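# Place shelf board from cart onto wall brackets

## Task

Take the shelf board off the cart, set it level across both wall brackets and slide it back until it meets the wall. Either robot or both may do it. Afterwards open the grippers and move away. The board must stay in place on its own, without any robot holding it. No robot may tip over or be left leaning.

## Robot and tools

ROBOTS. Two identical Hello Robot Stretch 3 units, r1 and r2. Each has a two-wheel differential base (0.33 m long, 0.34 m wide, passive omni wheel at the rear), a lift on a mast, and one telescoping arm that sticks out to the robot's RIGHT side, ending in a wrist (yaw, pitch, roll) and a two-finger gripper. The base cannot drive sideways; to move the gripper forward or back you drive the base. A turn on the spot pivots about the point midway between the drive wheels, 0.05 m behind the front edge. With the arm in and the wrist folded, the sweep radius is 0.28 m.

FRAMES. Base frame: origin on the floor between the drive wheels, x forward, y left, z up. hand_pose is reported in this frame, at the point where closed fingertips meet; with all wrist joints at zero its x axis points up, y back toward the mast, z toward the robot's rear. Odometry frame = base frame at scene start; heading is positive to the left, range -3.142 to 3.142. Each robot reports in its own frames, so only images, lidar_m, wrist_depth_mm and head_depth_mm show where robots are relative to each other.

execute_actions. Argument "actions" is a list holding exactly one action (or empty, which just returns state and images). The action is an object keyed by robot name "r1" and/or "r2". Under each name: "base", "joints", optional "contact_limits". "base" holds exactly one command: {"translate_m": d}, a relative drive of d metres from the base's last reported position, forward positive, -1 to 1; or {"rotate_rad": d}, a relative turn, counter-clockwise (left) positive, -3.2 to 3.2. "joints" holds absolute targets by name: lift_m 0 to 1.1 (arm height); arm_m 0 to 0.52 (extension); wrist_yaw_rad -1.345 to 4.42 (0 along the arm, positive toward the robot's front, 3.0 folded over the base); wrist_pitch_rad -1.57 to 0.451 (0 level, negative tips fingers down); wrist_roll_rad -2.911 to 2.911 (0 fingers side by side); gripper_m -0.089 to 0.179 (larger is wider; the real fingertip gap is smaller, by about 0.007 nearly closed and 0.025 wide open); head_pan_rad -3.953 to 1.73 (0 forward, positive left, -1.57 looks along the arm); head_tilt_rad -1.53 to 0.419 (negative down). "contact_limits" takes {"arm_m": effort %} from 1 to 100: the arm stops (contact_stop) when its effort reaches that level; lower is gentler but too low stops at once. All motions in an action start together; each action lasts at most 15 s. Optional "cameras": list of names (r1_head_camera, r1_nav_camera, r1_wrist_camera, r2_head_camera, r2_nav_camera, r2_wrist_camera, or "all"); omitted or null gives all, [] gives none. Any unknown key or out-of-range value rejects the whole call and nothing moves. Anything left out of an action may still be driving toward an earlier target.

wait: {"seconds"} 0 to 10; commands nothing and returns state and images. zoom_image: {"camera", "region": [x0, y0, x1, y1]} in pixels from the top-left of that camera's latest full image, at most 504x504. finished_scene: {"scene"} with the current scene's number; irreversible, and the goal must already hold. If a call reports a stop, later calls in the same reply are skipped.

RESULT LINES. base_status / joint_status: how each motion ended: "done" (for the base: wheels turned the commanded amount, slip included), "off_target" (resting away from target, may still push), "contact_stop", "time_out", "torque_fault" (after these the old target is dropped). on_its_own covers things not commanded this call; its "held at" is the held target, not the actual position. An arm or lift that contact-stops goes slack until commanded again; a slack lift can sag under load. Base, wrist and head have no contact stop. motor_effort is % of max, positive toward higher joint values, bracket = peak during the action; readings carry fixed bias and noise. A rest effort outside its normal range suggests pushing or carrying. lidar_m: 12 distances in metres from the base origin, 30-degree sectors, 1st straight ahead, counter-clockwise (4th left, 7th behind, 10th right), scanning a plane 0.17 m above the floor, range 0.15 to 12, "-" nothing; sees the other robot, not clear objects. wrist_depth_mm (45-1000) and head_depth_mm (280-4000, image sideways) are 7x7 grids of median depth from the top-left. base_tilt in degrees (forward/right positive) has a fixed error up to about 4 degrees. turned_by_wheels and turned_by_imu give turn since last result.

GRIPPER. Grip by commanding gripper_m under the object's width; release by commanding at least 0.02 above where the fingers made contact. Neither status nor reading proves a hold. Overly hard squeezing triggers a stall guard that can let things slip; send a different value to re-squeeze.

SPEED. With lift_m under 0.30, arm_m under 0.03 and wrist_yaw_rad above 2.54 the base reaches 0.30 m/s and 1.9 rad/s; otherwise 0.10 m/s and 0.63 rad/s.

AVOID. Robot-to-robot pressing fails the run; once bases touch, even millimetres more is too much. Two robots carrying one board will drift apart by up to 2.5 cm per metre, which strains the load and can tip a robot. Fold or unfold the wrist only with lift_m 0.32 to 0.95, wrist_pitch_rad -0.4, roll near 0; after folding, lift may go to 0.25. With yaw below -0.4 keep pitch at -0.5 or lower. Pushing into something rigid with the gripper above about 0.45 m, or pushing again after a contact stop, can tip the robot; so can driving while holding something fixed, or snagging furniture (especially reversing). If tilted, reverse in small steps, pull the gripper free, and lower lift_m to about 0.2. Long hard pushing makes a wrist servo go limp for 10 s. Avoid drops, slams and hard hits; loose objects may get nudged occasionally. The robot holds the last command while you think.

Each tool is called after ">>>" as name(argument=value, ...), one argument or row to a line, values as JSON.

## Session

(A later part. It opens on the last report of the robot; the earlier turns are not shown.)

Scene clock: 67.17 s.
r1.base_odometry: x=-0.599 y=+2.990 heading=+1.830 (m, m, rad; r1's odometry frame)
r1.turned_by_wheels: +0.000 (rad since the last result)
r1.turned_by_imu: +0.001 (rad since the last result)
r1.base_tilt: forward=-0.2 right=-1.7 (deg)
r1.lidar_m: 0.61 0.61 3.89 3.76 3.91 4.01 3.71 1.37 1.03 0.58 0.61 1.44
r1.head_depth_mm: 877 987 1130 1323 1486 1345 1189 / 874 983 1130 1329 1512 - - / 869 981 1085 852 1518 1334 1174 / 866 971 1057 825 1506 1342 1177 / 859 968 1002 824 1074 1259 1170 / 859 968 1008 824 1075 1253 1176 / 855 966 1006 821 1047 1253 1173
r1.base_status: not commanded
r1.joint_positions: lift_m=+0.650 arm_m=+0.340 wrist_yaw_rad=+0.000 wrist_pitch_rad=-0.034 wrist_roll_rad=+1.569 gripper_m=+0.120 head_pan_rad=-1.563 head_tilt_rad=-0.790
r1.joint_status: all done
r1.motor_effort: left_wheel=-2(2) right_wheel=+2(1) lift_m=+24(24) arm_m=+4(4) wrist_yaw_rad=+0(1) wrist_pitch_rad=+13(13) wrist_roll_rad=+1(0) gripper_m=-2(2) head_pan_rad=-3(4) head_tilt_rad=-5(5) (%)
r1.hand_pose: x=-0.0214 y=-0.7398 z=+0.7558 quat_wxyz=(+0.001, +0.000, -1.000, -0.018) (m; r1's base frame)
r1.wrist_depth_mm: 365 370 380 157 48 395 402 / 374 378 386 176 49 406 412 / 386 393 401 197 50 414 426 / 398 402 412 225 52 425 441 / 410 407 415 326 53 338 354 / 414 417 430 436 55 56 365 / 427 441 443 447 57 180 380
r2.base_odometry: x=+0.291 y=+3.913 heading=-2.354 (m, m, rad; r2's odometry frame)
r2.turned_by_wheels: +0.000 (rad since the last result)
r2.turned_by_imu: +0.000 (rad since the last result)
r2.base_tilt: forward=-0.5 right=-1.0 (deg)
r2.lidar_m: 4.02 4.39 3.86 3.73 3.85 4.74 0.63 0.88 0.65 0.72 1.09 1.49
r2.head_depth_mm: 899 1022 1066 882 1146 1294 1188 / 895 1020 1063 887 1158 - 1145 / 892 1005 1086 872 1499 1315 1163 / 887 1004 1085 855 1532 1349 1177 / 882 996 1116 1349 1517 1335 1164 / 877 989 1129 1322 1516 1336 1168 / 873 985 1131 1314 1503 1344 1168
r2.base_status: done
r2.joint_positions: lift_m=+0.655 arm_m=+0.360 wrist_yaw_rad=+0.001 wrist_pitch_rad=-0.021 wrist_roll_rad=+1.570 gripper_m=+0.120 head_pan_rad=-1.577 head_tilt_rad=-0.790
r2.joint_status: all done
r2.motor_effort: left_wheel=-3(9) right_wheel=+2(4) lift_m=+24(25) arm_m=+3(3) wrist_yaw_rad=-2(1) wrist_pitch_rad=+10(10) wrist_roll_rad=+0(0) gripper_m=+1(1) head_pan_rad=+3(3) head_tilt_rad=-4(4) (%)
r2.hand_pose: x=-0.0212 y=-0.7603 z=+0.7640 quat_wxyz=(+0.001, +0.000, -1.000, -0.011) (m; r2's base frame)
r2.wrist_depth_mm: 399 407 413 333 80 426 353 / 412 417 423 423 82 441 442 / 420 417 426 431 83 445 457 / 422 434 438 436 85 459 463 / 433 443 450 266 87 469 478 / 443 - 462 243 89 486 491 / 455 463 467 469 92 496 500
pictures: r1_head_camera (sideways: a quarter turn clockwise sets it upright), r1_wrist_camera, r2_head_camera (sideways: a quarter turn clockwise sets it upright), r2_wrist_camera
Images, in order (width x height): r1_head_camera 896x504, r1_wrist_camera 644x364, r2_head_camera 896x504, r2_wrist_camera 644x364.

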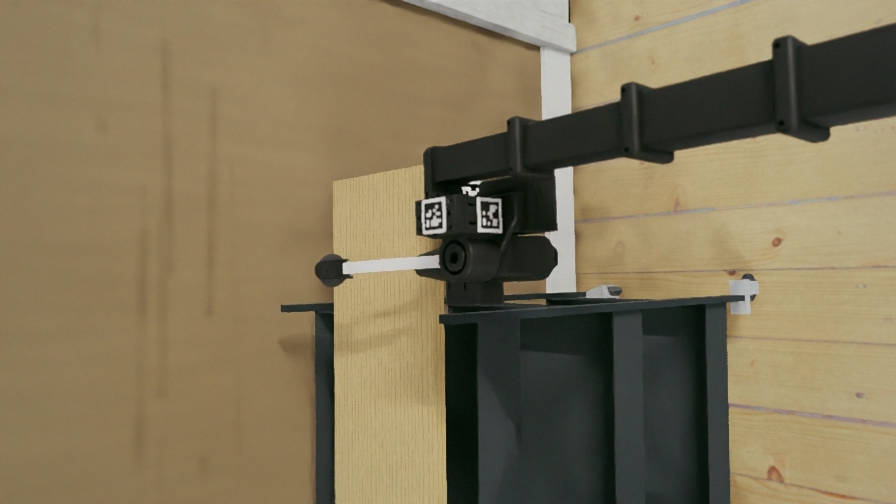

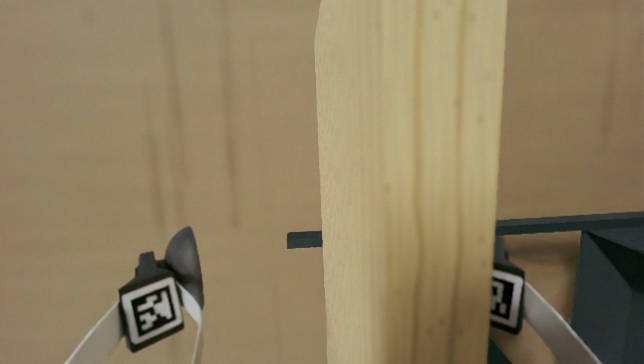

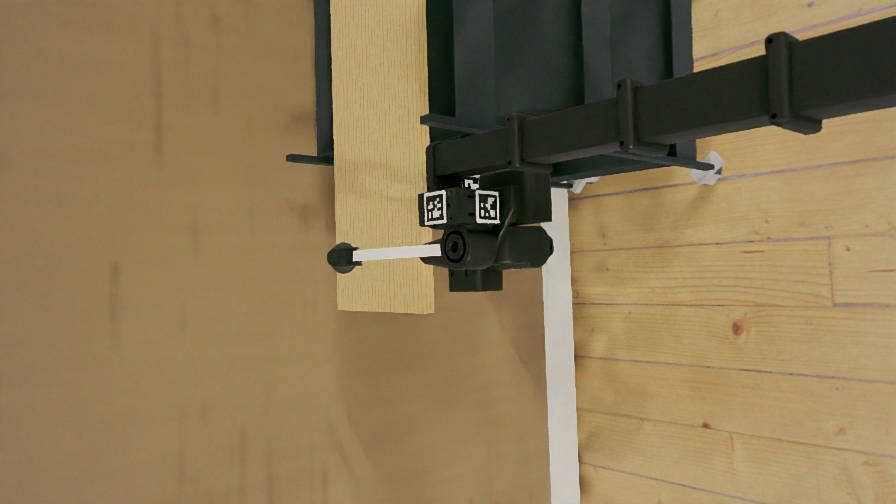

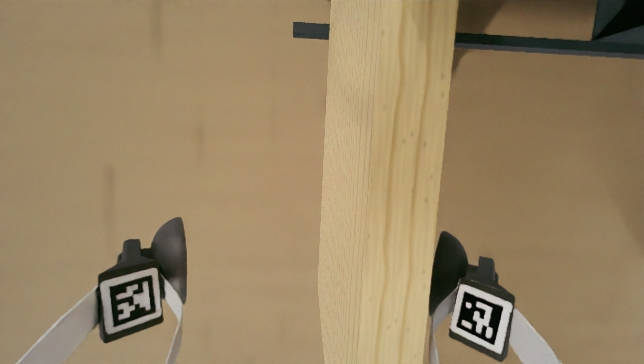

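>>> execute_actions(
  actions=[
    {"r1":{"joints":{"lift_m":0.64,"arm_m":0.26}},"r2":{"joints":{"lift_m":0.645,"arm_m":0.28}}},
  ],
  cameras=[],
)

>>> execute_actions(
  actions=[
    {"r1":{"joints":{"gripper_m":-0.01}},"r2":{"joints":{"gripper_m":-0.01}}},
  ],
  cameras=["r1_head_camera","r2_head_camera","r1_wrist_camera","r2_wrist_camera"],
)

Scene clock: 69.13 s.
r1.base_odometry: x=-0.599 y=+2.990 heading=+1.830 (m, m, rad; r1's odometry frame)
r1.turned_by_wheels: +0.000 (rad since the last result)
r1.turned_by_imu: +0.000 (rad since the last result)
r1.base_tilt: forward=-0.1 right=-1.7 (deg)
r1.lidar_m: 0.61 0.61 3.86 3.77 3.92 4.01 3.72 1.37 1.03 0.58 0.61 1.45
r1.head_depth_mm: 877 993 1135 1329 1491 1342 1209 / 874 988 1126 1321 1528 - - / 870 979 1078 1293 - 1335 1180 / 867 978 1051 1307 - 1343 1176 / 863 971 1001 845 1059 1251 1172 / 861 963 1007 823 1073 1249 1174 / 859 963 1007 818 1051 1239 1171
r1.base_status: not commanded
r1.joint_positions: lift_m=+0.640 arm_m=+0.260 wrist_yaw_rad=+0.000 wrist_pitch_rad=-0.022 wrist_roll_rad=+1.569 gripper_m=+0.120 head_pan_rad=-1.563 head_tilt_rad=-0.790
r1.joint_status: all done
r1.motor_effort: left_wheel=-2(2) right_wheel=+1(1) lift_m=+22(21) arm_m=-3(0) wrist_yaw_rad=+0(1) wrist_pitch_rad=+8(13) wrist_roll_rad=+1(0) gripper_m=-1(2) head_pan_rad=-4(3) head_tilt_rad=-6(6) (%)
r1.hand_pose: x=-0.0214 y=-0.6610 z=+0.7489 quat_wxyz=(+0.001, +0.000, -1.000, -0.012) (m; r1's base frame)
r1.wrist_depth_mm: 439 445 442 121 466 469 471 / 456 456 460 125 471 482 485 / 465 459 475 129 492 493 497 / 477 482 488 132 501 499 516 / 491 491 503 136 411 434 407 / 494 500 509 161 251 - 409 / 509 530 535 229 195 556 392
r2.base_odometry: x=+0.291 y=+3.913 heading=-2.354 (m, m, rad; r2's odometry frame)
r2.turned_by_wheels: +0.000 (rad since the last result)
r2.turned_by_imu: +0.000 (rad since the last result)
r2.base_tilt: forward=-0.4 right=-1.0 (deg)
r2.lidar_m: 4.03 4.38 3.90 3.74 3.87 4.74 0.63 0.88 0.65 0.72 1.09 1.48
r2.head_depth_mm: 903 1018 1066 883 1153 1289 1188 / 892 1016 1062 882 1154 - 1167 / 892 1008 1087 885 - 1285 1166 / 892 1003 1084 1346 1479 1342 1168 / 884 1000 1120 1331 1519 1332 1159 / 879 991 1142 1336 1518 1341 1166 / 876 984 1129 1316 1499 1340 1164
r2.base_status: not commanded
r2.joint_positions: lift_m=+0.645 arm_m=+0.280 wrist_yaw_rad=+0.001 wrist_pitch_rad=-0.021 wrist_roll_rad=+1.570 gripper_m=+0.120 head_pan_rad=-1.577 head_tilt_rad=-0.790
r2.joint_status: all done
r2.motor_effort: left_wheel=-3(3) right_wheel=+2(2) lift_m=+24(26) arm_m=-3(3) wrist_yaw_rad=-1(1) wrist_pitch_rad=+11(11) wrist_roll_rad=+0(0) gripper_m=+1(1) head_pan_rad=+3(3) head_tilt_rad=-5(2) (%)
r2.hand_pose: x=-0.0212 y=-0.6809 z=+0.7540 quat_wxyz=(+0.001, +0.000, -1.000, -0.011) (m; r2's base frame)
r2.wrist_depth_mm: 472 481 481 181 496 509 401 / 484 492 498 496 506 519 523 / 492 498 511 511 517 527 543 / 502 506 519 519 531 536 549 / 513 512 523 288 542 547 560 / 525 - 542 538 553 567 576 / 536 550 553 554 570 584 586
pictures: none
No camera images: the call's "cameras" was empty. Leave "cameras" out to get every camera's image.

Scene clock: 70.93 s.
r1.base_odometry: x=-0.599 y=+2.990 heading=+1.830 (m, m, rad; r1's odometry frame)
r1.turned_by_wheels: +0.000 (rad since the last result)
r1.turned_by_imu: +0.000 (rad since the last result)
r1.base_tilt: forward=-0.1 right=-1.6 (deg)
r1.lidar_m: 0.61 0.61 3.89 3.77 3.94 4.02 3.73 1.37 1.03 0.58 0.61 1.44
r1.head_depth_mm: 877 988 1134 1335 1498 1345 1200 / 870 987 1126 1323 1511 - - / 869 975 1075 1299 - 1335 1176 / 867 976 1053 1320 - 1334 1182 / 866 968 998 846 1063 1242 1170 / 861 965 1009 823 1069 1241 1176 / 858 964 997 801 1044 1251 1174
r1.base_status: not commanded
r1.joint_positions: lift_m=+0.640 arm_m=+0.260 wrist_yaw_rad=+0.000 wrist_pitch_rad=-0.048 wrist_roll_rad=+1.569 gripper_m=-0.009 head_pan_rad=-1.563 head_tilt_rad=-0.790
r1.joint_status: all done
r1.motor_effort: left_wheel=-2(2) right_wheel=+2(2) lift_m=+25(25) arm_m=-3(3) wrist_yaw_rad=+0(0) wrist_pitch_rad=+18(19) wrist_roll_rad=+0(0) gripper_m=-19(99) head_pan_rad=-3(2) head_tilt_rad=-6(6) (%)
r1.hand_pose: x=-0.0214 y=-0.6601 z=+0.7423 quat_wxyz=(+0.001, +0.000, -1.000, -0.024) (m; r1's base frame)
r1.wrist_depth_mm: 432 444 445 117 460 479 481 / 445 455 463 148 479 494 493 / 455 469 470 471 492 504 509 / 465 481 484 128 500 511 519 / 468 484 486 131 525 519 395 / 490 497 510 134 536 534 397 / 510 511 526 178 185 548 395
r2.base_odometry: x=+0.291 y=+3.913 heading=-2.354 (m, m, rad; r2's odometry frame)
r2.turned_by_wheels: +0.000 (rad since the last result)
r2.turned_by_imu: +0.000 (rad since the last result)
r2.base_tilt: forward=-0.4 right=-1.0 (deg)
r2.lidar_m: 4.06 4.36 3.86 3.72 3.87 4.76 0.63 0.88 0.65 0.72 1.09 1.48
r2.head_depth_mm: 901 1019 1070 883 1148 1278 1183 / 895 1021 1062 885 1152 - 1176 / 895 1008 1086 1037 - 1285 1167 / 889 1003 1085 1347 1492 1339 1161 / 882 995 1120 1340 1524 1336 1167 / 879 989 1135 1331 1523 1340 1166 / 876 990 1127 1311 1497 1343 1166
r2.base_status: not commanded
r2.joint_positions: lift_m=+0.645 arm_m=+0.280 wrist_yaw_rad=+0.001 wrist_pitch_rad=-0.044 wrist_roll_rad=+1.570 gripper_m=-0.010 head_pan_rad=-1.577 head_tilt_rad=-0.790
r2.joint_status: all done
r2.motor_effort: left_wheel=-3(2) right_wheel=+2(2) lift_m=+27(26) arm_m=-3(3) wrist_yaw_rad=-1(1) wrist_pitch_rad=+22(23) wrist_roll_rad=+0(0) gripper_m=-10(92) head_pan_rad=+3(3) head_tilt_rad=-3(3) (%)
r2.hand_pose: x=-0.0211 y=-0.6802 z=+0.7481 quat_wxyz=(+0.001, +0.001, -1.000, -0.022) (m; r2's base frame)
r2.wrist_depth_mm: 463 473 483 180 505 509 386 / 476 481 496 496 508 520 531 / 487 495 508 506 516 532 551 / 493 506 518 517 536 553 559 / 504 511 524 524 549 564 579 / 513 530 537 - 561 571 592 / 523 541 554 563 575 585 600
pictures: r1_head_camera (sideways: a quarter turn clockwise sets it upright), r1_wrist_camera, r2_head_camera (sideways: a quarter turn clockwise sets it upright), r2_wrist_camera
Images, in order (width x height): r1_head_camera 896x504, r1_wrist_camera 644x364, r2_head_camera 896x504, r2_wrist_camera 644x364.

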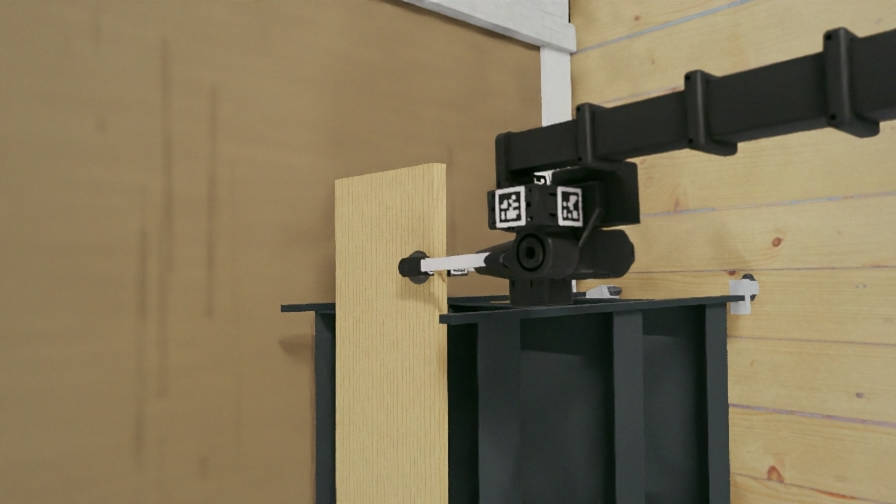

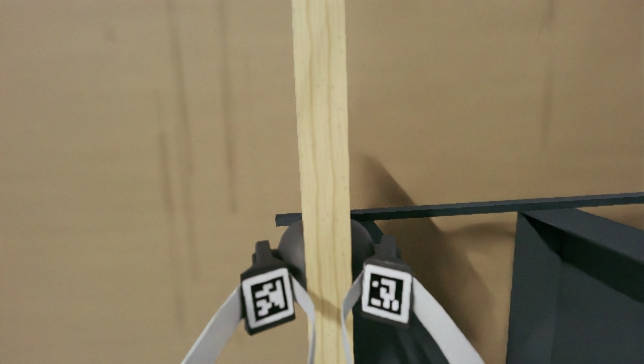

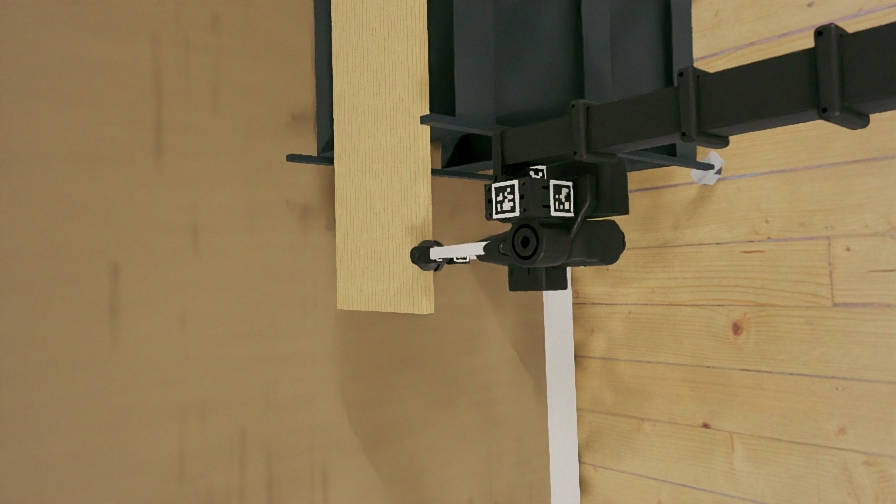

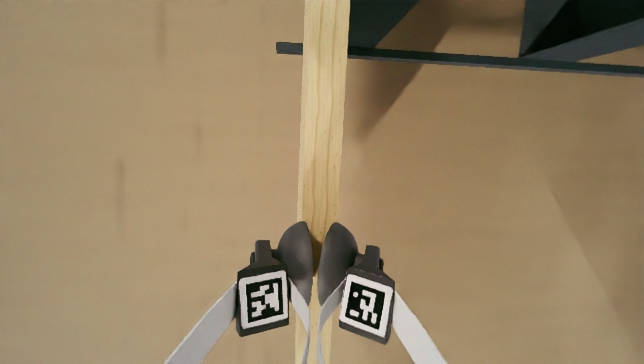

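>>> execute_actions(
  actions=[
    {"r1":{"joints":{"gripper_m":0.05}},"r2":{"joints":{"gripper_m":0.05}}},
  ],
  cameras=[],
)

>>> execute_actions(
  actions=[
    {"r1":{"joints":{"arm_m":0.31}},"r2":{"joints":{"arm_m":0.35}}},
  ],
  cameras=[],
)

>>> execute_actions(
  actions=[
    {"r1":{"joints":{"gripper_m":-0.02}},"r2":{"joints":{"gripper_m":-0.02}}},
  ],
  cameras=["r1_head_camera","r2_head_camera"],
)

Scene clock: 72.30 s.
r1.base_odometry: x=-0.599 y=+2.990 heading=+1.830 (m, m, rad; r1's odometry frame)
r1.turned_by_wheels: +0.000 (rad since the last result)
r1.turned_by_imu: +0.000 (rad since the last result)
r1.base_tilt: forward=-0.1 right=-1.7 (deg)
r1.lidar_m: 0.61 0.61 3.91 3.74 3.92 4.01 3.71 1.37 1.04 0.58 0.61 1.45
r1.head_depth_mm: 877 987 1139 1329 1491 1343 1197 / 875 982 1133 1327 1504 - - / 870 974 1079 1294 - 1344 1176 / 864 973 1050 1306 - 1338 1171 / 856 971 1000 851 1061 1259 1176 / 860 966 1004 821 1078 1248 1175 / 855 965 1003 821 1049 1244 1174
r1.base_status: not commanded
r1.joint_positions: lift_m=+0.640 arm_m=+0.260 wrist_yaw_rad=+0.000 wrist_pitch_rad=-0.023 wrist_roll_rad=+1.569 gripper_m=+0.050 head_pan_rad=-1.563 head_tilt_rad=-0.790
r1.joint_status: all done
r1.motor_effort: left_wheel=-2(2) right_wheel=+1(1) lift_m=+25(25) arm_m=-1(2) wrist_yaw_rad=+0(0) wrist_pitch_rad=+9(19) wrist_roll_rad=+0(0) gripper_m=+1(94) head_pan_rad=-4(4) head_tilt_rad=-6(6) (%)
r1.hand_pose: x=-0.0214 y=-0.6609 z=+0.7486 quat_wxyz=(+0.001, +0.000, -1.000, -0.012) (m; r1's base frame)
r1.wrist_depth_mm: 438 451 448 118 456 469 475 / 448 456 463 121 477 481 486 / 466 464 476 124 489 490 502 / 474 475 481 128 496 509 505 / 488 498 499 131 520 513 406 / 505 502 - 150 - 529 413 / 516 516 533 212 193 544 415
r2.base_odometry: x=+0.291 y=+3.913 heading=-2.354 (m, m, rad; r2's odometry frame)
r2.turned_by_wheels: +0.000 (rad since the last result)
r2.turned_by_imu: +0.000 (rad since the last result)
r2.base_tilt: forward=-0.4 right=-1.1 (deg)
r2.lidar_m: 4.04 4.38 3.89 3.73 3.86 4.73 0.63 0.88 0.65 0.72 1.09 1.49
r2.head_depth_mm: 904 1019 1070 883 1147 1294 1191 / 898 1010 1065 881 1154 - 1155 / 894 1012 1088 888 - 1285 1164 / 885 1001 1082 1342 1478 1346 1164 / 882 997 1121 1335 1515 1344 1172 / 882 993 1133 1323 1516 1349 1161 / 873 985 1132 1318 1492 1344 1168
r2.base_status: not commanded
r2.joint_positions: lift_m=+0.645 arm_m=+0.280 wrist_yaw_rad=+0.001 wrist_pitch_rad=-0.023 wrist_roll_rad=+1.570 gripper_m=+0.050 head_pan_rad=-1.577 head_tilt_rad=-0.790
r2.joint_status: all done
r2.motor_effort: left_wheel=-3(3) right_wheel=+1(2) lift_m=+26(27) arm_m=-3(3) wrist_yaw_rad=-1(2) wrist_pitch_rad=+11(21) wrist_roll_rad=+0(0) gripper_m=+1(87) head_pan_rad=+3(3) head_tilt_rad=-3(5) (%)
r2.hand_pose: x=-0.0211 y=-0.6809 z=+0.7534 quat_wxyz=(+0.001, +0.000, -1.000, -0.012) (m; r2's base frame)
r2.wrist_depth_mm: 473 480 487 167 494 501 396 / 479 491 493 496 508 510 525 / 494 496 508 509 524 529 535 / 498 502 514 334 529 536 554 / 508 524 529 250 542 553 567 / 520 540 - 386 553 566 574 / 536 541 559 556 562 584 577
pictures: none
No camera images: the call's "cameras" was empty. Leave "cameras" out to get every camera's image.

Scene clock: 74.00 s.
r1.base_odometry: x=-0.599 y=+2.990 heading=+1.830 (m, m, rad; r1's odometry frame)
r1.turned_by_wheels: +0.000 (rad since the last result)
r1.turned_by_imu: +0.000 (rad since the last result)
r1.base_tilt: forward=-0.2 right=-1.7 (deg)
r1.lidar_m: 0.61 0.61 3.89 3.76 3.92 4.02 3.72 1.37 1.04 0.57 0.61 1.44
r1.head_depth_mm: 874 985 1128 1332 1476 1345 1205 / 874 985 1126 1324 1518 - - / 867 982 1083 854 1480 1344 1180 / 865 977 1050 851 1485 1344 1182 / 863 975 1003 828 1070 1247 1173 / 859 964 1005 819 1076 1240 1181 / 857 968 1006 821 1049 1241 1172
r1.base_status: not commanded
r1.joint_positions: lift_m=+0.640 arm_m=+0.310 wrist_yaw_rad=+0.001 wrist_pitch_rad=-0.041 wrist_roll_rad=+1.569 gripper_m=+0.050 head_pan_rad=-1.563 head_tilt_rad=-0.790
r1.joint_status: all done
r1.motor_effort: left_wheel=-2(2) right_wheel=+1(1) lift_m=+25(25) arm_m=+3(4) wrist_yaw_rad=-1(1) wrist_pitch_rad=+16(16) wrist_roll_rad=+0(0) gripper_m=-3(3) head_pan_rad=-4(3) head_tilt_rad=-6(6) (%)
r1.hand_pose: x=-0.0212 y=-0.7096 z=+0.7440 quat_wxyz=(+0.001, +0.000, -1.000, -0.021) (m; r1's base frame)
r1.wrist_depth_mm: 389 395 409 81 418 426 434 / 404 407 414 83 434 437 447 / 407 422 429 86 440 449 462 / 423 428 443 88 452 460 471 / 432 443 445 92 463 477 372 / 443 447 - 94 - 497 400 / 450 458 481 98 182 505 406
r2.base_odometry: x=+0.291 y=+3.913 heading=-2.354 (m, m, rad; r2's odometry frame)
r2.turned_by_wheels: +0.000 (rad since the last result)
r2.turned_by_imu: +0.000 (rad since the last result)
r2.base_tilt: forward=-0.4 right=-1.0 (deg)
r2.lidar_m: 4.02 4.39 3.89 3.73 3.88 4.75 0.63 0.88 0.65 0.72 1.09 1.49
r2.head_depth_mm: 901 1018 1071 882 1141 1285 1172 / 893 1015 1065 884 1152 - 1137 / 892 1007 1097 881 1497 1309 1167 / 889 1008 1084 883 1538 1340 1169 / 880 1000 1118 1335 1517 1334 1165 / 878 991 1142 1338 1512 1338 1171 / 878 985 1128 1319 1490 1343 1169
r2.base_status: not commanded
r2.joint_positions: lift_m=+0.645 arm_m=+0.350 wrist_yaw_rad=+0.001 wrist_pitch_rad=-0.033 wrist_roll_rad=+1.570 gripper_m=+0.050 head_pan_rad=-1.577 head_tilt_rad=-0.790
r2.joint_status: all done
r2.motor_effort: left_wheel=-3(3) right_wheel=+2(2) lift_m=+27(26) arm_m=+4(4) wrist_yaw_rad=-2(0) wrist_pitch_rad=+16(16) wrist_roll_rad=+0(1) gripper_m=-2(2) head_pan_rad=+3(3) head_tilt_rad=-3(4) (%)
r2.hand_pose: x=-0.0211 y=-0.7499 z=+0.7510 quat_wxyz=(+0.001, +0.000, -1.000, -0.017) (m; r2's base frame)
r2.wrist_depth_mm: 407 407 419 105 357 442 365 / 414 418 430 104 447 449 456 / 425 429 437 107 454 466 469 / 435 438 448 109 462 472 477 / 443 446 457 112 473 484 494 / 457 459 - 114 488 495 501 / 462 471 479 117 500 506 520
pictures: none
No camera images: the call's "cameras" was empty. Leave "cameras" out to get every camera's image.

Scene clock: 75.20 s.
r1.base_odometry: x=-0.599 y=+2.990 heading=+1.830 (m, m, rad; r1's odometry frame)
r1.turned_by_wheels: +0.000 (rad since the last result)
r1.turned_by_imu: +0.000 (rad since the last result)
r1.base_tilt: forward=-0.1 right=-1.6 (deg)
r1.lidar_m: 0.61 0.61 3.91 3.76 3.92 4.01 3.71 1.38 1.03 0.58 0.61 1.44
r1.head_depth_mm: 878 990 1135 1327 1505 1348 1207 / 873 982 1128 1330 1507 - - / 869 979 1075 845 1480 1342 1174 / 866 973 1055 833 1482 1342 1177 / 862 974 997 814 1073 1252 1173 / 860 964 1007 814 1071 1247 1170 / 857 963 997 816 1045 1247 1179
r1.base_status: not commanded
r1.joint_positions: lift_m=+0.640 arm_m=+0.310 wrist_yaw_rad=+0.001 wrist_pitch_rad=-0.045 wrist_roll_rad=+1.569 gripper_m=-0.019 head_pan_rad=-1.563 head_tilt_rad=-0.790
r1.joint_status: all done
r1.motor_effort: left_wheel=-2(2) right_wheel=+0(1) lift_m=+26(26) arm_m=+2(4) wrist_yaw_rad=-2(1) wrist_pitch_rad=+17(20) wrist_roll_rad=+0(0) gripper_m=-28(99) head_pan_rad=-4(4) head_tilt_rad=-6(5) (%)
r1.hand_pose: x=-0.0211 y=-0.7096 z=+0.7428 quat_wxyz=(+0.001, +0.000, -1.000, -0.023) (m; r1's base frame)
r1.wrist_depth_mm: 385 399 396 80 427 433 437 / 402 408 419 82 429 433 448 / 412 415 426 85 441 453 457 / 424 427 431 88 454 452 475 / 436 437 451 90 466 471 373 / 442 449 446 93 485 487 393 / 452 461 476 96 184 502 402
r2.base_odometry: x=+0.291 y=+3.913 heading=-2.354 (m, m, rad; r2's odometry frame)
r2.turned_by_wheels: +0.000 (rad since the last result)
r2.turned_by_imu: +0.000 (rad since the last result)
r2.base_tilt: forward=-0.4 right=-1.0 (deg)
r2.lidar_m: 4.06 4.37 3.88 3.73 3.88 4.71 0.63 0.88 0.65 0.72 1.09 1.49
r2.head_depth_mm: 897 1020 1072 873 1147 1277 1167 / 894 1013 1063 877 1153 - 1141 / 896 1009 1090 879 1482 1313 1165 / 891 998 1083 1093 1533 1353 1162 / 885 999 1122 1336 1512 1342 1160 / 881 989 1135 1324 1508 1343 1170 / 874 992 1130 1317 1508 1348 1166
r2.base_status: not commanded
r2.joint_positions: lift_m=+0.645 arm_m=+0.350 wrist_yaw_rad=+0.001 wrist_pitch_rad=-0.047 wrist_roll_rad=+1.570 gripper_m=-0.019 head_pan_rad=-1.577 head_tilt_rad=-0.790
r2.joint_status: all done
r2.motor_effort: left_wheel=-2(3) right_wheel=+1(2) lift_m=+27(28) arm_m=+3(4) wrist_yaw_rad=-1(1) wrist_pitch_rad=+23(24) wrist_roll_rad=+0(0) gripper_m=-18(99) head_pan_rad=+4(3) head_tilt_rad=-3(3) (%)
r2.hand_pose: x=-0.0211 y=-0.7495 z=+0.7474 quat_wxyz=(+0.001, +0.001, -1.000, -0.024) (m; r2's base frame)
r2.wrist_depth_mm: 401 408 419 100 364 443 365 / 413 418 426 103 447 453 464 / 420 431 435 106 456 468 479 / 429 436 447 108 472 477 489 / 440 448 454 110 476 483 499 / 448 452 462 113 490 502 516 / 456 464 480 117 504 514 527
pictures: r1_head_camera (sideways: a quarter turn clockwise sets it upright), r2_head_camera (sideways: a quarter turn clockwise sets it upright)
Images, in order (width x height): r1_head_camera 896x504, r2_head_camera 896x504.

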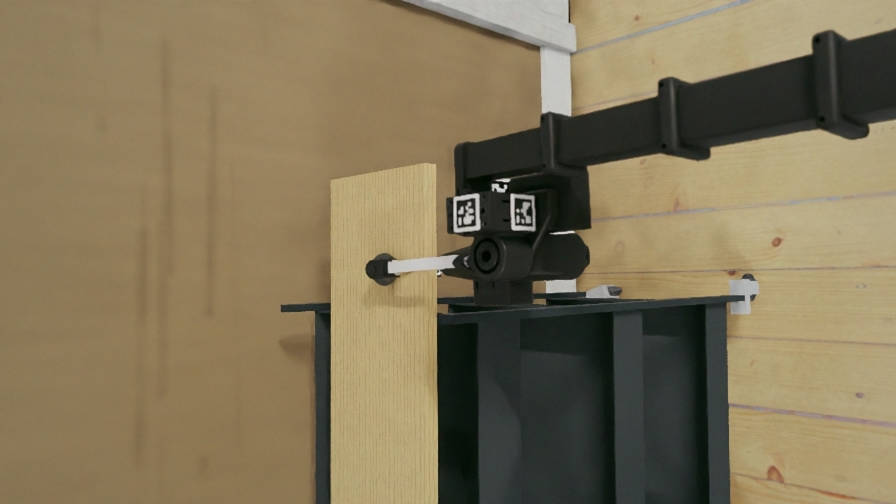

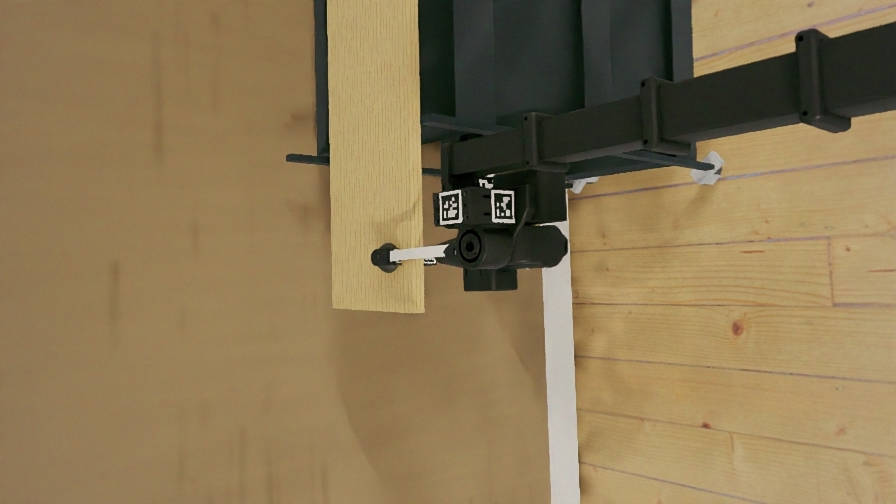

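>>> execute_actions(
  actions=[
    {"r1":{"joints":{"lift_m":0.78}},"r2":{"joints":{"lift_m":0.785}}},
  ],
  cameras=["r1_head_camera","r2_head_camera","r2_nav_camera"],
)

Scene clock: 77.43 s.
r1.base_odometry: x=-0.599 y=+2.990 heading=+1.830 (m, m, rad; r1's odometry frame)
r1.turned_by_wheels: +0.000 (rad since the last result)
r1.turned_by_imu: +0.001 (rad since the last result)
r1.base_tilt: forward=-0.2 right=-1.7 (deg)
r1.lidar_m: 0.61 0.61 3.89 3.76 3.95 4.01 3.71 1.37 1.03 0.58 0.61 1.45
r1.head_depth_mm: 877 983 1136 1327 1515 - - / 873 986 1112 - 1501 1346 1182 / 868 977 1064 1382 1496 1340 1179 / 865 978 956 - 1486 1340 1176 / 863 972 1014 923 1075 1253 1176 / 861 965 1012 903 1078 1244 1176 / 856 963 1014 896 1047 1244 1177
r1.base_status: not commanded
r1.joint_positions: lift_m=+0.779 arm_m=+0.310 wrist_yaw_rad=+0.001 wrist_pitch_rad=-0.121 wrist_roll_rad=+1.574 gripper_m=-0.009 head_pan_rad=-1.563 head_tilt_rad=-0.790
r1.joint_status: all done
r1.on_its_own: gripper_m is held at -0.010, not at your -0.020, by its stall guard, which is not easing now; wrist_pitch_rad is at rest, and its effort (+45) is outside its rest range (-20 to +32)
r1.motor_effort: left_wheel=-2(2) right_wheel=+0(1) lift_m=+42(44) arm_m=+3(3) wrist_yaw_rad=-2(1) wrist_pitch_rad=+45(47) wrist_roll_rad=-2(2) gripper_m=-31(32) head_pan_rad=-5(4) head_tilt_rad=-5(6) (%)
r1.hand_pose: x=-0.0211 y=-0.7061 z=+0.8630 quat_wxyz=(-0.001, +0.000, -0.998, -0.061) (m; r1's base frame)
r1.wrist_depth_mm: 371 392 406 81 435 455 471 / 382 394 413 83 447 470 490 / 389 411 426 86 459 486 511 / 401 419 434 89 474 496 512 / 412 430 446 91 383 399 442 / 420 436 454 94 - 260 446 / 426 458 478 98 428 310 185
r2.base_odometry: x=+0.291 y=+3.913 heading=-2.354 (m, m, rad; r2's odometry frame)
r2.turned_by_wheels: +0.000 (rad since the last result)
r2.turned_by_imu: +0.000 (rad since the last result)
r2.base_tilt: forward=-0.4 right=-1.0 (deg)
r2.lidar_m: 4.05 4.39 3.86 3.74 3.90 4.75 0.63 0.88 0.65 0.72 1.09 1.48
r2.head_depth_mm: 903 1016 1054 955 1157 - - / 900 1019 1056 - 1039 1291 1165 / 892 1006 1088 1336 1476 1290 1171 / 886 1001 1078 1416 1541 1330 1168 / 881 999 1112 1343 1521 1345 1169 / 880 986 1137 1326 1505 1347 1163 / 877 989 1131 1318 1500 1358 1163
r2.base_status: not commanded
r2.joint_positions: lift_m=+0.785 arm_m=+0.350 wrist_yaw_rad=+0.001 wrist_pitch_rad=-0.110 wrist_roll_rad=+1.570 gripper_m=-0.019 head_pan_rad=-1.577 head_tilt_rad=-0.790
r2.joint_status: all done
r2.on_its_own: wrist_pitch_rad is at rest, and its effort (+54) is outside its rest range (-20 to +32)
r2.motor_effort: left_wheel=-3(3) right_wheel=+1(1) lift_m=+36(37) arm_m=+2(2) wrist_yaw_rad=-1(0) wrist_pitch_rad=+54(57) wrist_roll_rad=+0(0) gripper_m=-24(24) head_pan_rad=+3(3) head_tilt_rad=-4(3) (%)
r2.hand_pose: x=-0.0211 y=-0.7467 z=+0.8710 quat_wxyz=(+0.001, +0.001, -0.998, -0.055) (m; r2's base frame)
r2.wrist_depth_mm: 389 403 418 102 367 317 489 / 400 412 425 104 461 474 499 / 404 416 438 107 472 483 515 / 413 425 445 110 481 500 525 / 420 431 451 112 500 518 540 / 432 451 452 114 514 521 552 / 442 454 485 118 520 540 569
pictures: r1_head_camera (sideways: a quarter turn clockwise sets it upright), r2_head_camera (sideways: a quarter turn clockwise sets it upright), r2_nav_camera (sideways: a quarter turn counterclockwise sets it upright)
Images, in order (width x height): r1_head_camera 896x504, r2_head_camera 896x504, r2_nav_camera 672x504.

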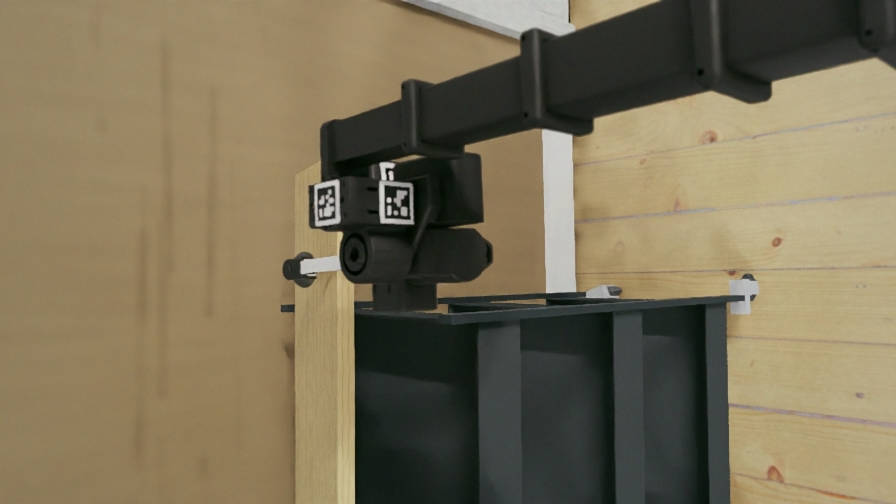

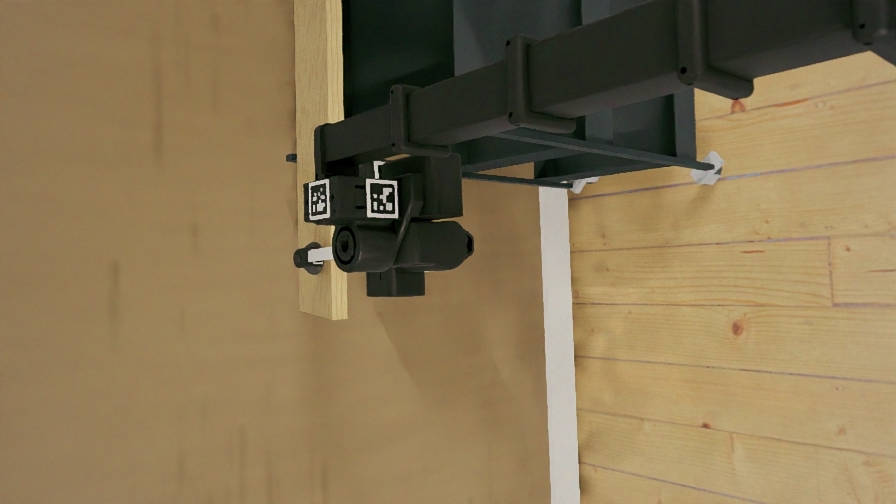

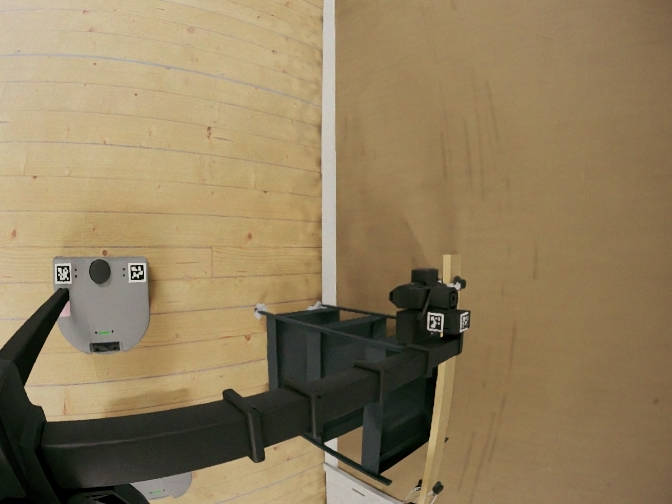

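>>> execute_actions(
  actions=[],
  cameras=["r1_wrist_camera","r2_wrist_camera","r1_nav_camera"],
)

Scene clock: 77.73 s.
r1.base_odometry: x=-0.599 y=+2.990 heading=+1.830 (m, m, rad; r1's odometry frame)
r1.turned_by_wheels: +0.000 (rad since the last result)
r1.turned_by_imu: +0.000 (rad since the last result)
r1.base_tilt: forward=-0.2 right=-1.6 (deg)
r1.lidar_m: 0.61 0.61 3.87 3.76 3.93 4.00 3.72 1.37 1.03 0.57 0.61 1.44
r1.head_depth_mm: 869 989 1139 1329 1526 - - / 873 984 1108 - 1504 1342 1182 / 869 981 1057 1389 1501 1338 1177 / 866 976 960 - 1492 1342 1175 / 861 971 1009 925 1072 1249 1186 / 858 967 1014 900 1076 1246 1167 / 857 965 1006 895 1048 1247 1169
r1.base_status: not commanded
r1.joint_positions: lift_m=+0.779 arm_m=+0.310 wrist_yaw_rad=+0.001 wrist_pitch_rad=-0.121 wrist_roll_rad=+1.574 gripper_m=-0.009 head_pan_rad=-1.563 head_tilt_rad=-0.790
r1.joint_status: all done
r1.on_its_own: gripper_m is held at -0.010, not at your -0.020, by its stall guard, which is not easing now; wrist_pitch_rad is at rest, and its effort (+46) is outside its rest range (-20 to +32)
r1.motor_effort: left_wheel=-2(2) right_wheel=+1(1) lift_m=+41(44) arm_m=+2(3) wrist_yaw_rad=-1(1) wrist_pitch_rad=+46(47) wrist_roll_rad=-1(2) gripper_m=-30(32) head_pan_rad=-3(4) head_tilt_rad=-6(6) (%)
r1.hand_pose: x=-0.0211 y=-0.7061 z=+0.8630 quat_wxyz=(-0.001, +0.000, -0.998, -0.061) (m; r1's base frame)
r1.wrist_depth_mm: 375 388 399 81 434 462 479 / 387 394 412 83 440 475 492 / 395 412 424 86 454 477 515 / 399 416 433 88 472 490 516 / 412 425 446 91 384 401 442 / 420 431 452 94 - 259 443 / 433 451 470 98 424 308 186
r2.base_odometry: x=+0.291 y=+3.913 heading=-2.354 (m, m, rad; r2's odometry frame)
r2.turned_by_wheels: +0.000 (rad since the last result)
r2.turned_by_imu: +0.000 (rad since the last result)
r2.base_tilt: forward=-0.5 right=-1.0 (deg)
r2.lidar_m: 4.06 4.39 3.86 3.72 3.87 4.75 0.63 0.88 0.65 0.72 1.09 1.48
r2.head_depth_mm: 900 1020 1058 958 1143 - - / 896 1019 1057 - 1038 1277 1167 / 892 1010 1088 1334 1465 1279 1168 / 886 1003 1079 1412 1526 1336 1163 / 881 1005 1119 1347 1524 1333 1160 / 879 988 1135 1326 1515 1343 1159 / 877 986 1130 1308 1493 1344 1166
r2.base_status: not commanded
r2.joint_positions: lift_m=+0.785 arm_m=+0.350 wrist_yaw_rad=+0.001 wrist_pitch_rad=-0.110 wrist_roll_rad=+1.570 gripper_m=-0.019 head_pan_rad=-1.577 head_tilt_rad=-0.790
r2.joint_status: all done
r2.on_its_own: wrist_pitch_rad is at rest, and its effort (+55) is outside its rest range (-20 to +32)
r2.motor_effort: left_wheel=-3(3) right_wheel=+1(1) lift_m=+36(37) arm_m=+3(2) wrist_yaw_rad=-1(0) wrist_pitch_rad=+55(57) wrist_roll_rad=+0(0) gripper_m=-24(24) head_pan_rad=+3(3) head_tilt_rad=-3(3) (%)
r2.hand_pose: x=-0.0211 y=-0.7467 z=+0.8710 quat_wxyz=(+0.001, +0.001, -0.998, -0.055) (m; r2's base frame)
r2.wrist_depth_mm: 392 400 415 102 370 318 480 / 398 410 425 104 462 476 493 / 399 420 432 107 474 490 518 / 414 426 440 110 478 503 526 / 420 435 453 112 491 517 539 / 431 447 455 114 512 523 555 / 440 455 478 119 524 547 576
pictures: r1_nav_camera (sideways: a quarter turn counterclockwise sets it upright), r1_wrist_camera, r2_wrist_camera
Images, in order (width x height): r1_nav_camera 672x504, r1_wrist_camera 644x364, r2_wrist_camera 644x364.

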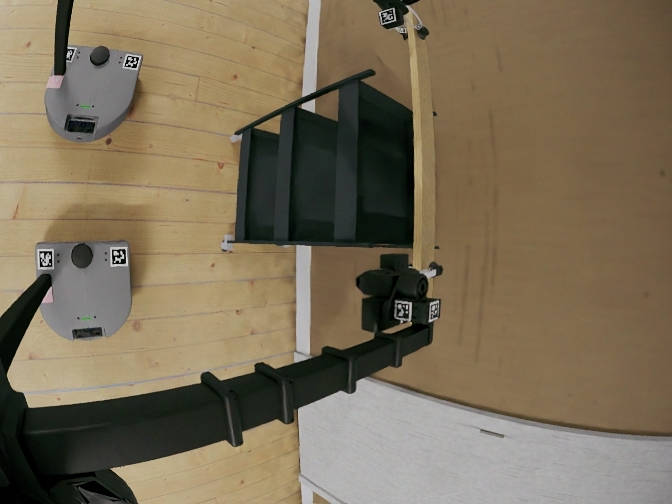

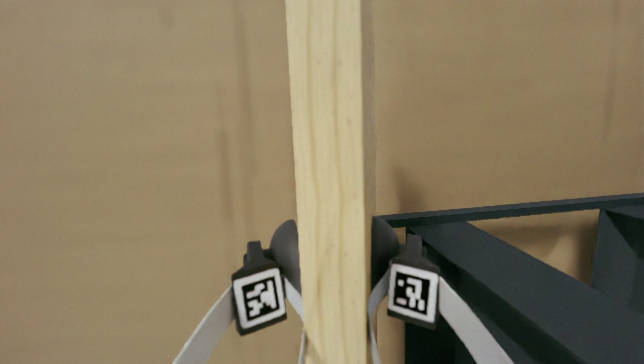

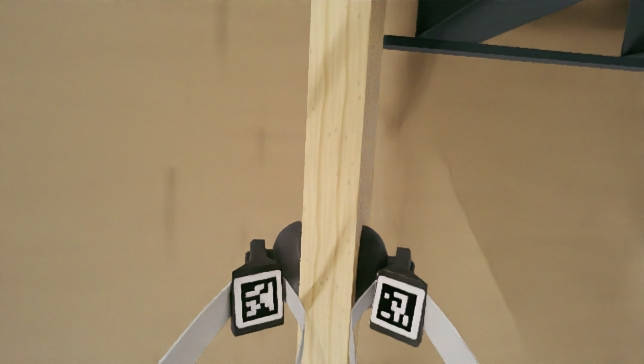

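>>> execute_actions(
  actions=[
    {"r1":{"base":{"translate_m":1.0}},"r2":{"base":{"translate_m":1.0},"joints":{"head_pan_rad":-0.8,"head_tilt_rad":-0.3}}},
  ],
  cameras=["r2_head_camera","r1_head_camera"],
)

Scene clock: 89.00 s.
r1.base_odometry: x=-0.855 y=+3.956 heading=+1.830 (m, m, rad; r1's odometry frame)
r1.turned_by_wheels: +0.000 (rad since the last result)
r1.turned_by_imu: -0.002 (rad since the last result)
r1.base_tilt: forward=-0.1 right=-1.7 (deg)
r1.lidar_m: 0.60 0.61 3.90 3.75 3.90 5.06 3.84 0.85 0.79 1.01 1.05 1.46
r1.head_depth_mm: 890 1005 1155 1340 1441 - - / 885 1002 1119 - 1512 1341 1174 / 883 994 1080 1412 1519 1343 1181 / 876 986 1066 - 1518 1338 1180 / 872 984 1061 1355 1508 1341 1174 / 873 984 1056 1309 1501 1327 1172 / 867 976 1047 1299 1477 1335 1171
r1.base_status: done
r1.joint_positions: lift_m=+0.779 arm_m=+0.310 wrist_yaw_rad=-0.001 wrist_pitch_rad=-0.121 wrist_roll_rad=+1.574 gripper_m=-0.009 head_pan_rad=-1.563 head_tilt_rad=-0.790
r1.joint_status: not commanded
r1.on_its_own: gripper_m is held at -0.010, not at your -0.020, by its stall guard, which is not easing now; wrist_pitch_rad is at rest, and its effort (+46) is outside its rest range (-20 to +32)
r1.motor_effort: left_wheel=-2(4) right_wheel=+0(8) lift_m=+42(41) arm_m=+3(3) wrist_yaw_rad=+1(0) wrist_pitch_rad=+46(46) wrist_roll_rad=-2(2) gripper_m=-30(30) head_pan_rad=-3(4) head_tilt_rad=-6(6) (%)
r1.hand_pose: x=-0.0217 y=-0.7061 z=+0.8630 quat_wxyz=(-0.001, -0.001, -0.998, -0.061) (m; r1's base frame)
r1.wrist_depth_mm: 388 400 420 79 452 470 497 / 395 414 428 82 464 487 510 / 399 420 431 85 469 492 531 / 415 427 446 88 489 500 530 / 423 442 456 90 494 529 561 / 435 445 460 93 - 535 566 / 441 458 487 98 528 560 586
r2.base_odometry: x=-0.414 y=+3.204 heading=-2.354 (m, m, rad; r2's odometry frame)
r2.turned_by_wheels: +0.000 (rad since the last result)
r2.turned_by_imu: +0.002 (rad since the last result)
r2.base_tilt: forward=-0.4 right=-1.0 (deg)
r2.lidar_m: 3.22 3.38 3.89 3.73 3.88 5.33 0.63 1.33 1.09 1.05 1.09 1.48
r2.head_depth_mm: 961 988 1039 1083 1128 1174 1233 / 1025 1070 1117 1163 1219 1291 1349 / 1110 1150 1207 1276 1343 1422 1455 / 1204 1268 1322 1400 1481 1567 1566 / 1324 1394 1456 1556 1649 1758 1607 / 1453 1540 1639 1757 1877 1938 1618 / 1623 1726 1867 1977 2195 2114 1627
r2.base_status: done
r2.joint_positions: lift_m=+0.785 arm_m=+0.350 wrist_yaw_rad=-0.003 wrist_pitch_rad=-0.110 wrist_roll_rad=+1.569 gripper_m=-0.019 head_pan_rad=-0.807 head_tilt_rad=-0.310
r2.joint_status: all done
r2.on_its_own: wrist_pitch_rad is at rest, and its effort (+54) is outside its rest range (-20 to +32)
r2.motor_effort: left_wheel=-4(5) right_wheel=+2(7) lift_m=+36(37) arm_m=+2(2) wrist_yaw_rad=+3(3) wrist_pitch_rad=+54(55) wrist_roll_rad=+0(0) gripper_m=-24(24) head_pan_rad=+3(32) head_tilt_rad=+4(24) (%)
r2.hand_pose: x=-0.0221 y=-0.7467 z=+0.8710 quat_wxyz=(+0.001, -0.001, -0.998, -0.055) (m; r2's base frame)
r2.wrist_depth_mm: 391 399 414 101 450 463 483 / 396 404 424 103 455 481 498 / 401 417 434 105 463 489 510 / 409 423 442 109 479 501 525 / 417 431 450 111 489 509 530 / 423 440 458 114 507 520 553 / 436 453 471 119 517 537 566
pictures: r1_head_camera (sideways: a quarter turn clockwise sets it upright), r2_head_camera (sideways: a quarter turn clockwise sets it upright)
Images, in order (width x height): r1_head_camera 896x504, r2_head_camera 896x504.

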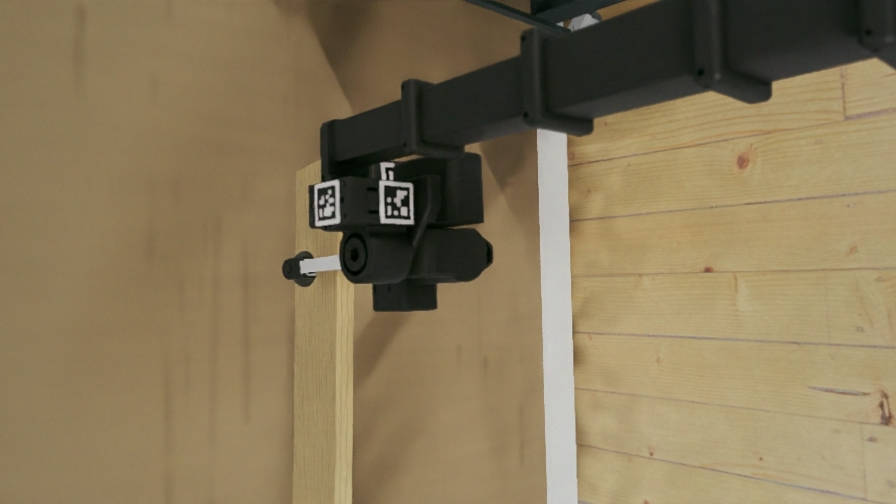

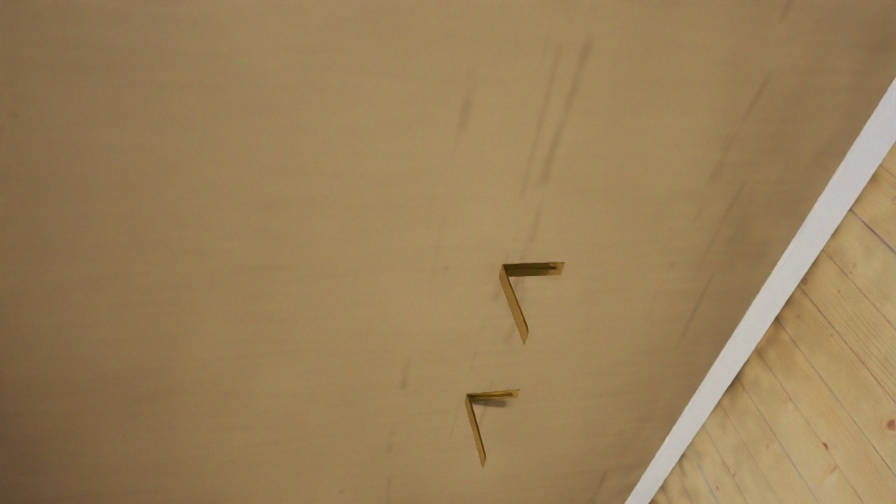

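>>> execute_actions(
  actions=[
    {"r1":{"base":{"translate_m":1.0},"joints":{"head_pan_rad":-1.2,"head_tilt_rad":-0.6}},"r2":{"base":{"translate_m":1.0},"joints":{"head_pan_rad":-1.6,"head_tilt_rad":-0.6}}},
  ],
  cameras=["r2_head_camera","r1_head_camera","r2_nav_camera"],
)

Scene clock: 101.97 s.
r1.base_odometry: x=-1.112 y=+4.923 heading=+1.830 (m, m, rad; r1's odometry frame)
r1.turned_by_wheels: +0.000 (rad since the last result)
r1.turned_by_imu: -0.039 (rad since the last result)
r1.base_tilt: forward=-0.2 right=-1.6 (deg)
r1.lidar_m: 0.61 0.61 3.92 3.74 3.87 5.19 4.58 1.50 1.07 1.02 1.05 1.41
r1.head_depth_mm: 829 899 983 1048 - 1388 1290 / 847 926 1016 1065 1264 1405 1275 / 869 947 1042 1109 1309 1428 1281 / 889 970 1076 1151 1360 1479 1280 / 908 1000 1099 1172 1415 1509 1283 / 933 1020 1138 1286 1480 1503 1288 / 965 1061 1168 1325 1539 1511 1293
r1.base_status: done
r1.joint_positions: lift_m=+0.779 arm_m=+0.310 wrist_yaw_rad=-0.082 wrist_pitch_rad=-0.126 wrist_roll_rad=+1.578 gripper_m=-0.009 head_pan_rad=-1.207 head_tilt_rad=-0.606
r1.joint_status: all done
r1.on_its_own: wrist_yaw_rad is held at -0.077, not at your +0.000, by its stall guard, which is not easing now; gripper_m is held at -0.010, not at your -0.020, by its stall guard, which is not easing now; wrist_pitch_rad is at rest, and its effort (+48) is outside its rest range (-20 to +32)
r1.motor_effort: left_wheel=-5(33) right_wheel=+5(34) lift_m=+41(42) arm_m=+2(2) wrist_yaw_rad=+5(63) wrist_pitch_rad=+48(48) wrist_roll_rad=-3(4) gripper_m=-31(31) head_pan_rad=+5(34) head_tilt_rad=+4(26) (%)
r1.hand_pose: x=-0.0419 y=-0.7050 z=+0.8618 quat_wxyz=(-0.006, -0.041, -0.997, -0.063) (m; r1's base frame)
r1.wrist_depth_mm: 415 435 452 89 485 509 535 / 422 439 454 90 490 513 544 / 422 433 456 92 491 517 539 / 421 442 457 93 497 527 547 / 429 440 455 94 502 520 557 / 423 444 459 96 - 527 557 / 426 440 464 98 503 533 554
r2.base_odometry: x=-1.120 y=+2.496 heading=-2.354 (m, m, rad; r2's odometry frame)
r2.turned_by_wheels: +0.000 (rad since the last result)
r2.turned_by_imu: -0.030 (rad since the last result)
r2.base_tilt: forward=-0.4 right=-1.0 (deg)
r2.lidar_m: 2.22 2.29 3.05 3.74 3.86 5.17 0.63 1.54 1.10 1.04 1.07 1.43
r2.head_depth_mm: 891 973 1078 1170 1366 1488 - / 878 962 1067 1148 - 1441 1264 / 874 954 1054 1125 1387 1461 1278 / 867 947 1044 1127 1371 1446 1276 / 855 938 1028 1131 1299 1441 1282 / 853 927 1018 1128 1268 1426 1279 / 841 916 1009 1120 1251 1423 1296
r2.base_status: done
r2.joint_positions: lift_m=+0.785 arm_m=+0.350 wrist_yaw_rad=-0.103 wrist_pitch_rad=-0.104 wrist_roll_rad=+1.563 gripper_m=-0.019 head_pan_rad=-1.593 head_tilt_rad=-0.593
r2.joint_status: all done
r2.on_its_own: wrist_yaw_rad is held at -0.095, not at your +0.000, by its stall guard, which is not easing now; wrist_pitch_rad is at rest, and its effort (+51) is outside its rest range (-20 to +32)
r2.motor_effort: left_wheel=-4(52) right_wheel=+4(39) lift_m=+37(37) arm_m=+2(2) wrist_yaw_rad=+7(80) wrist_pitch_rad=+51(54) wrist_roll_rad=+3(5) gripper_m=-24(24) head_pan_rad=-2(32) head_tilt_rad=-3(20) (%)
r2.hand_pose: x=-0.0472 y=-0.7458 z=+0.8726 quat_wxyz=(+0.002, -0.051, -0.997, -0.052) (m; r2's base frame)
r2.wrist_depth_mm: 411 424 442 113 482 501 526 / 411 423 442 114 480 501 522 / 413 425 441 116 480 503 526 / 409 428 439 116 482 494 515 / 414 430 446 116 484 501 520 / 412 427 435 117 488 504 524 / 415 425 447 120 479 500 522
pictures: r1_head_camera (sideways: a quarter turn clockwise sets it upright), r2_head_camera (sideways: a quarter turn clockwise sets it upright), r2_nav_camera (sideways: a quarter turn counterclockwise sets it upright)
Images, in order (width x height): r1_head_camera 896x504, r2_head_camera 896x504, r2_nav_camera 672x504.

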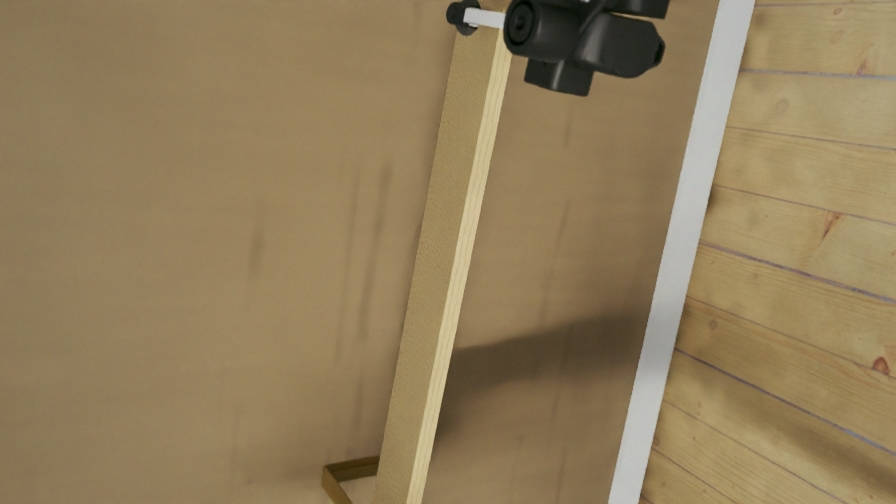

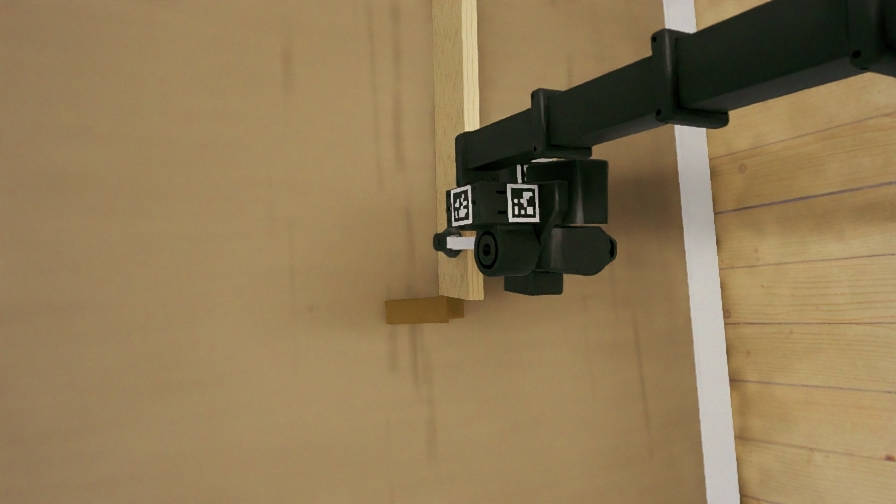

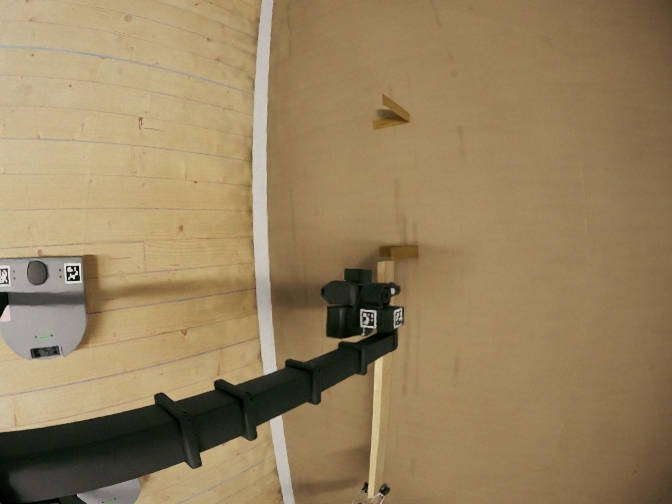

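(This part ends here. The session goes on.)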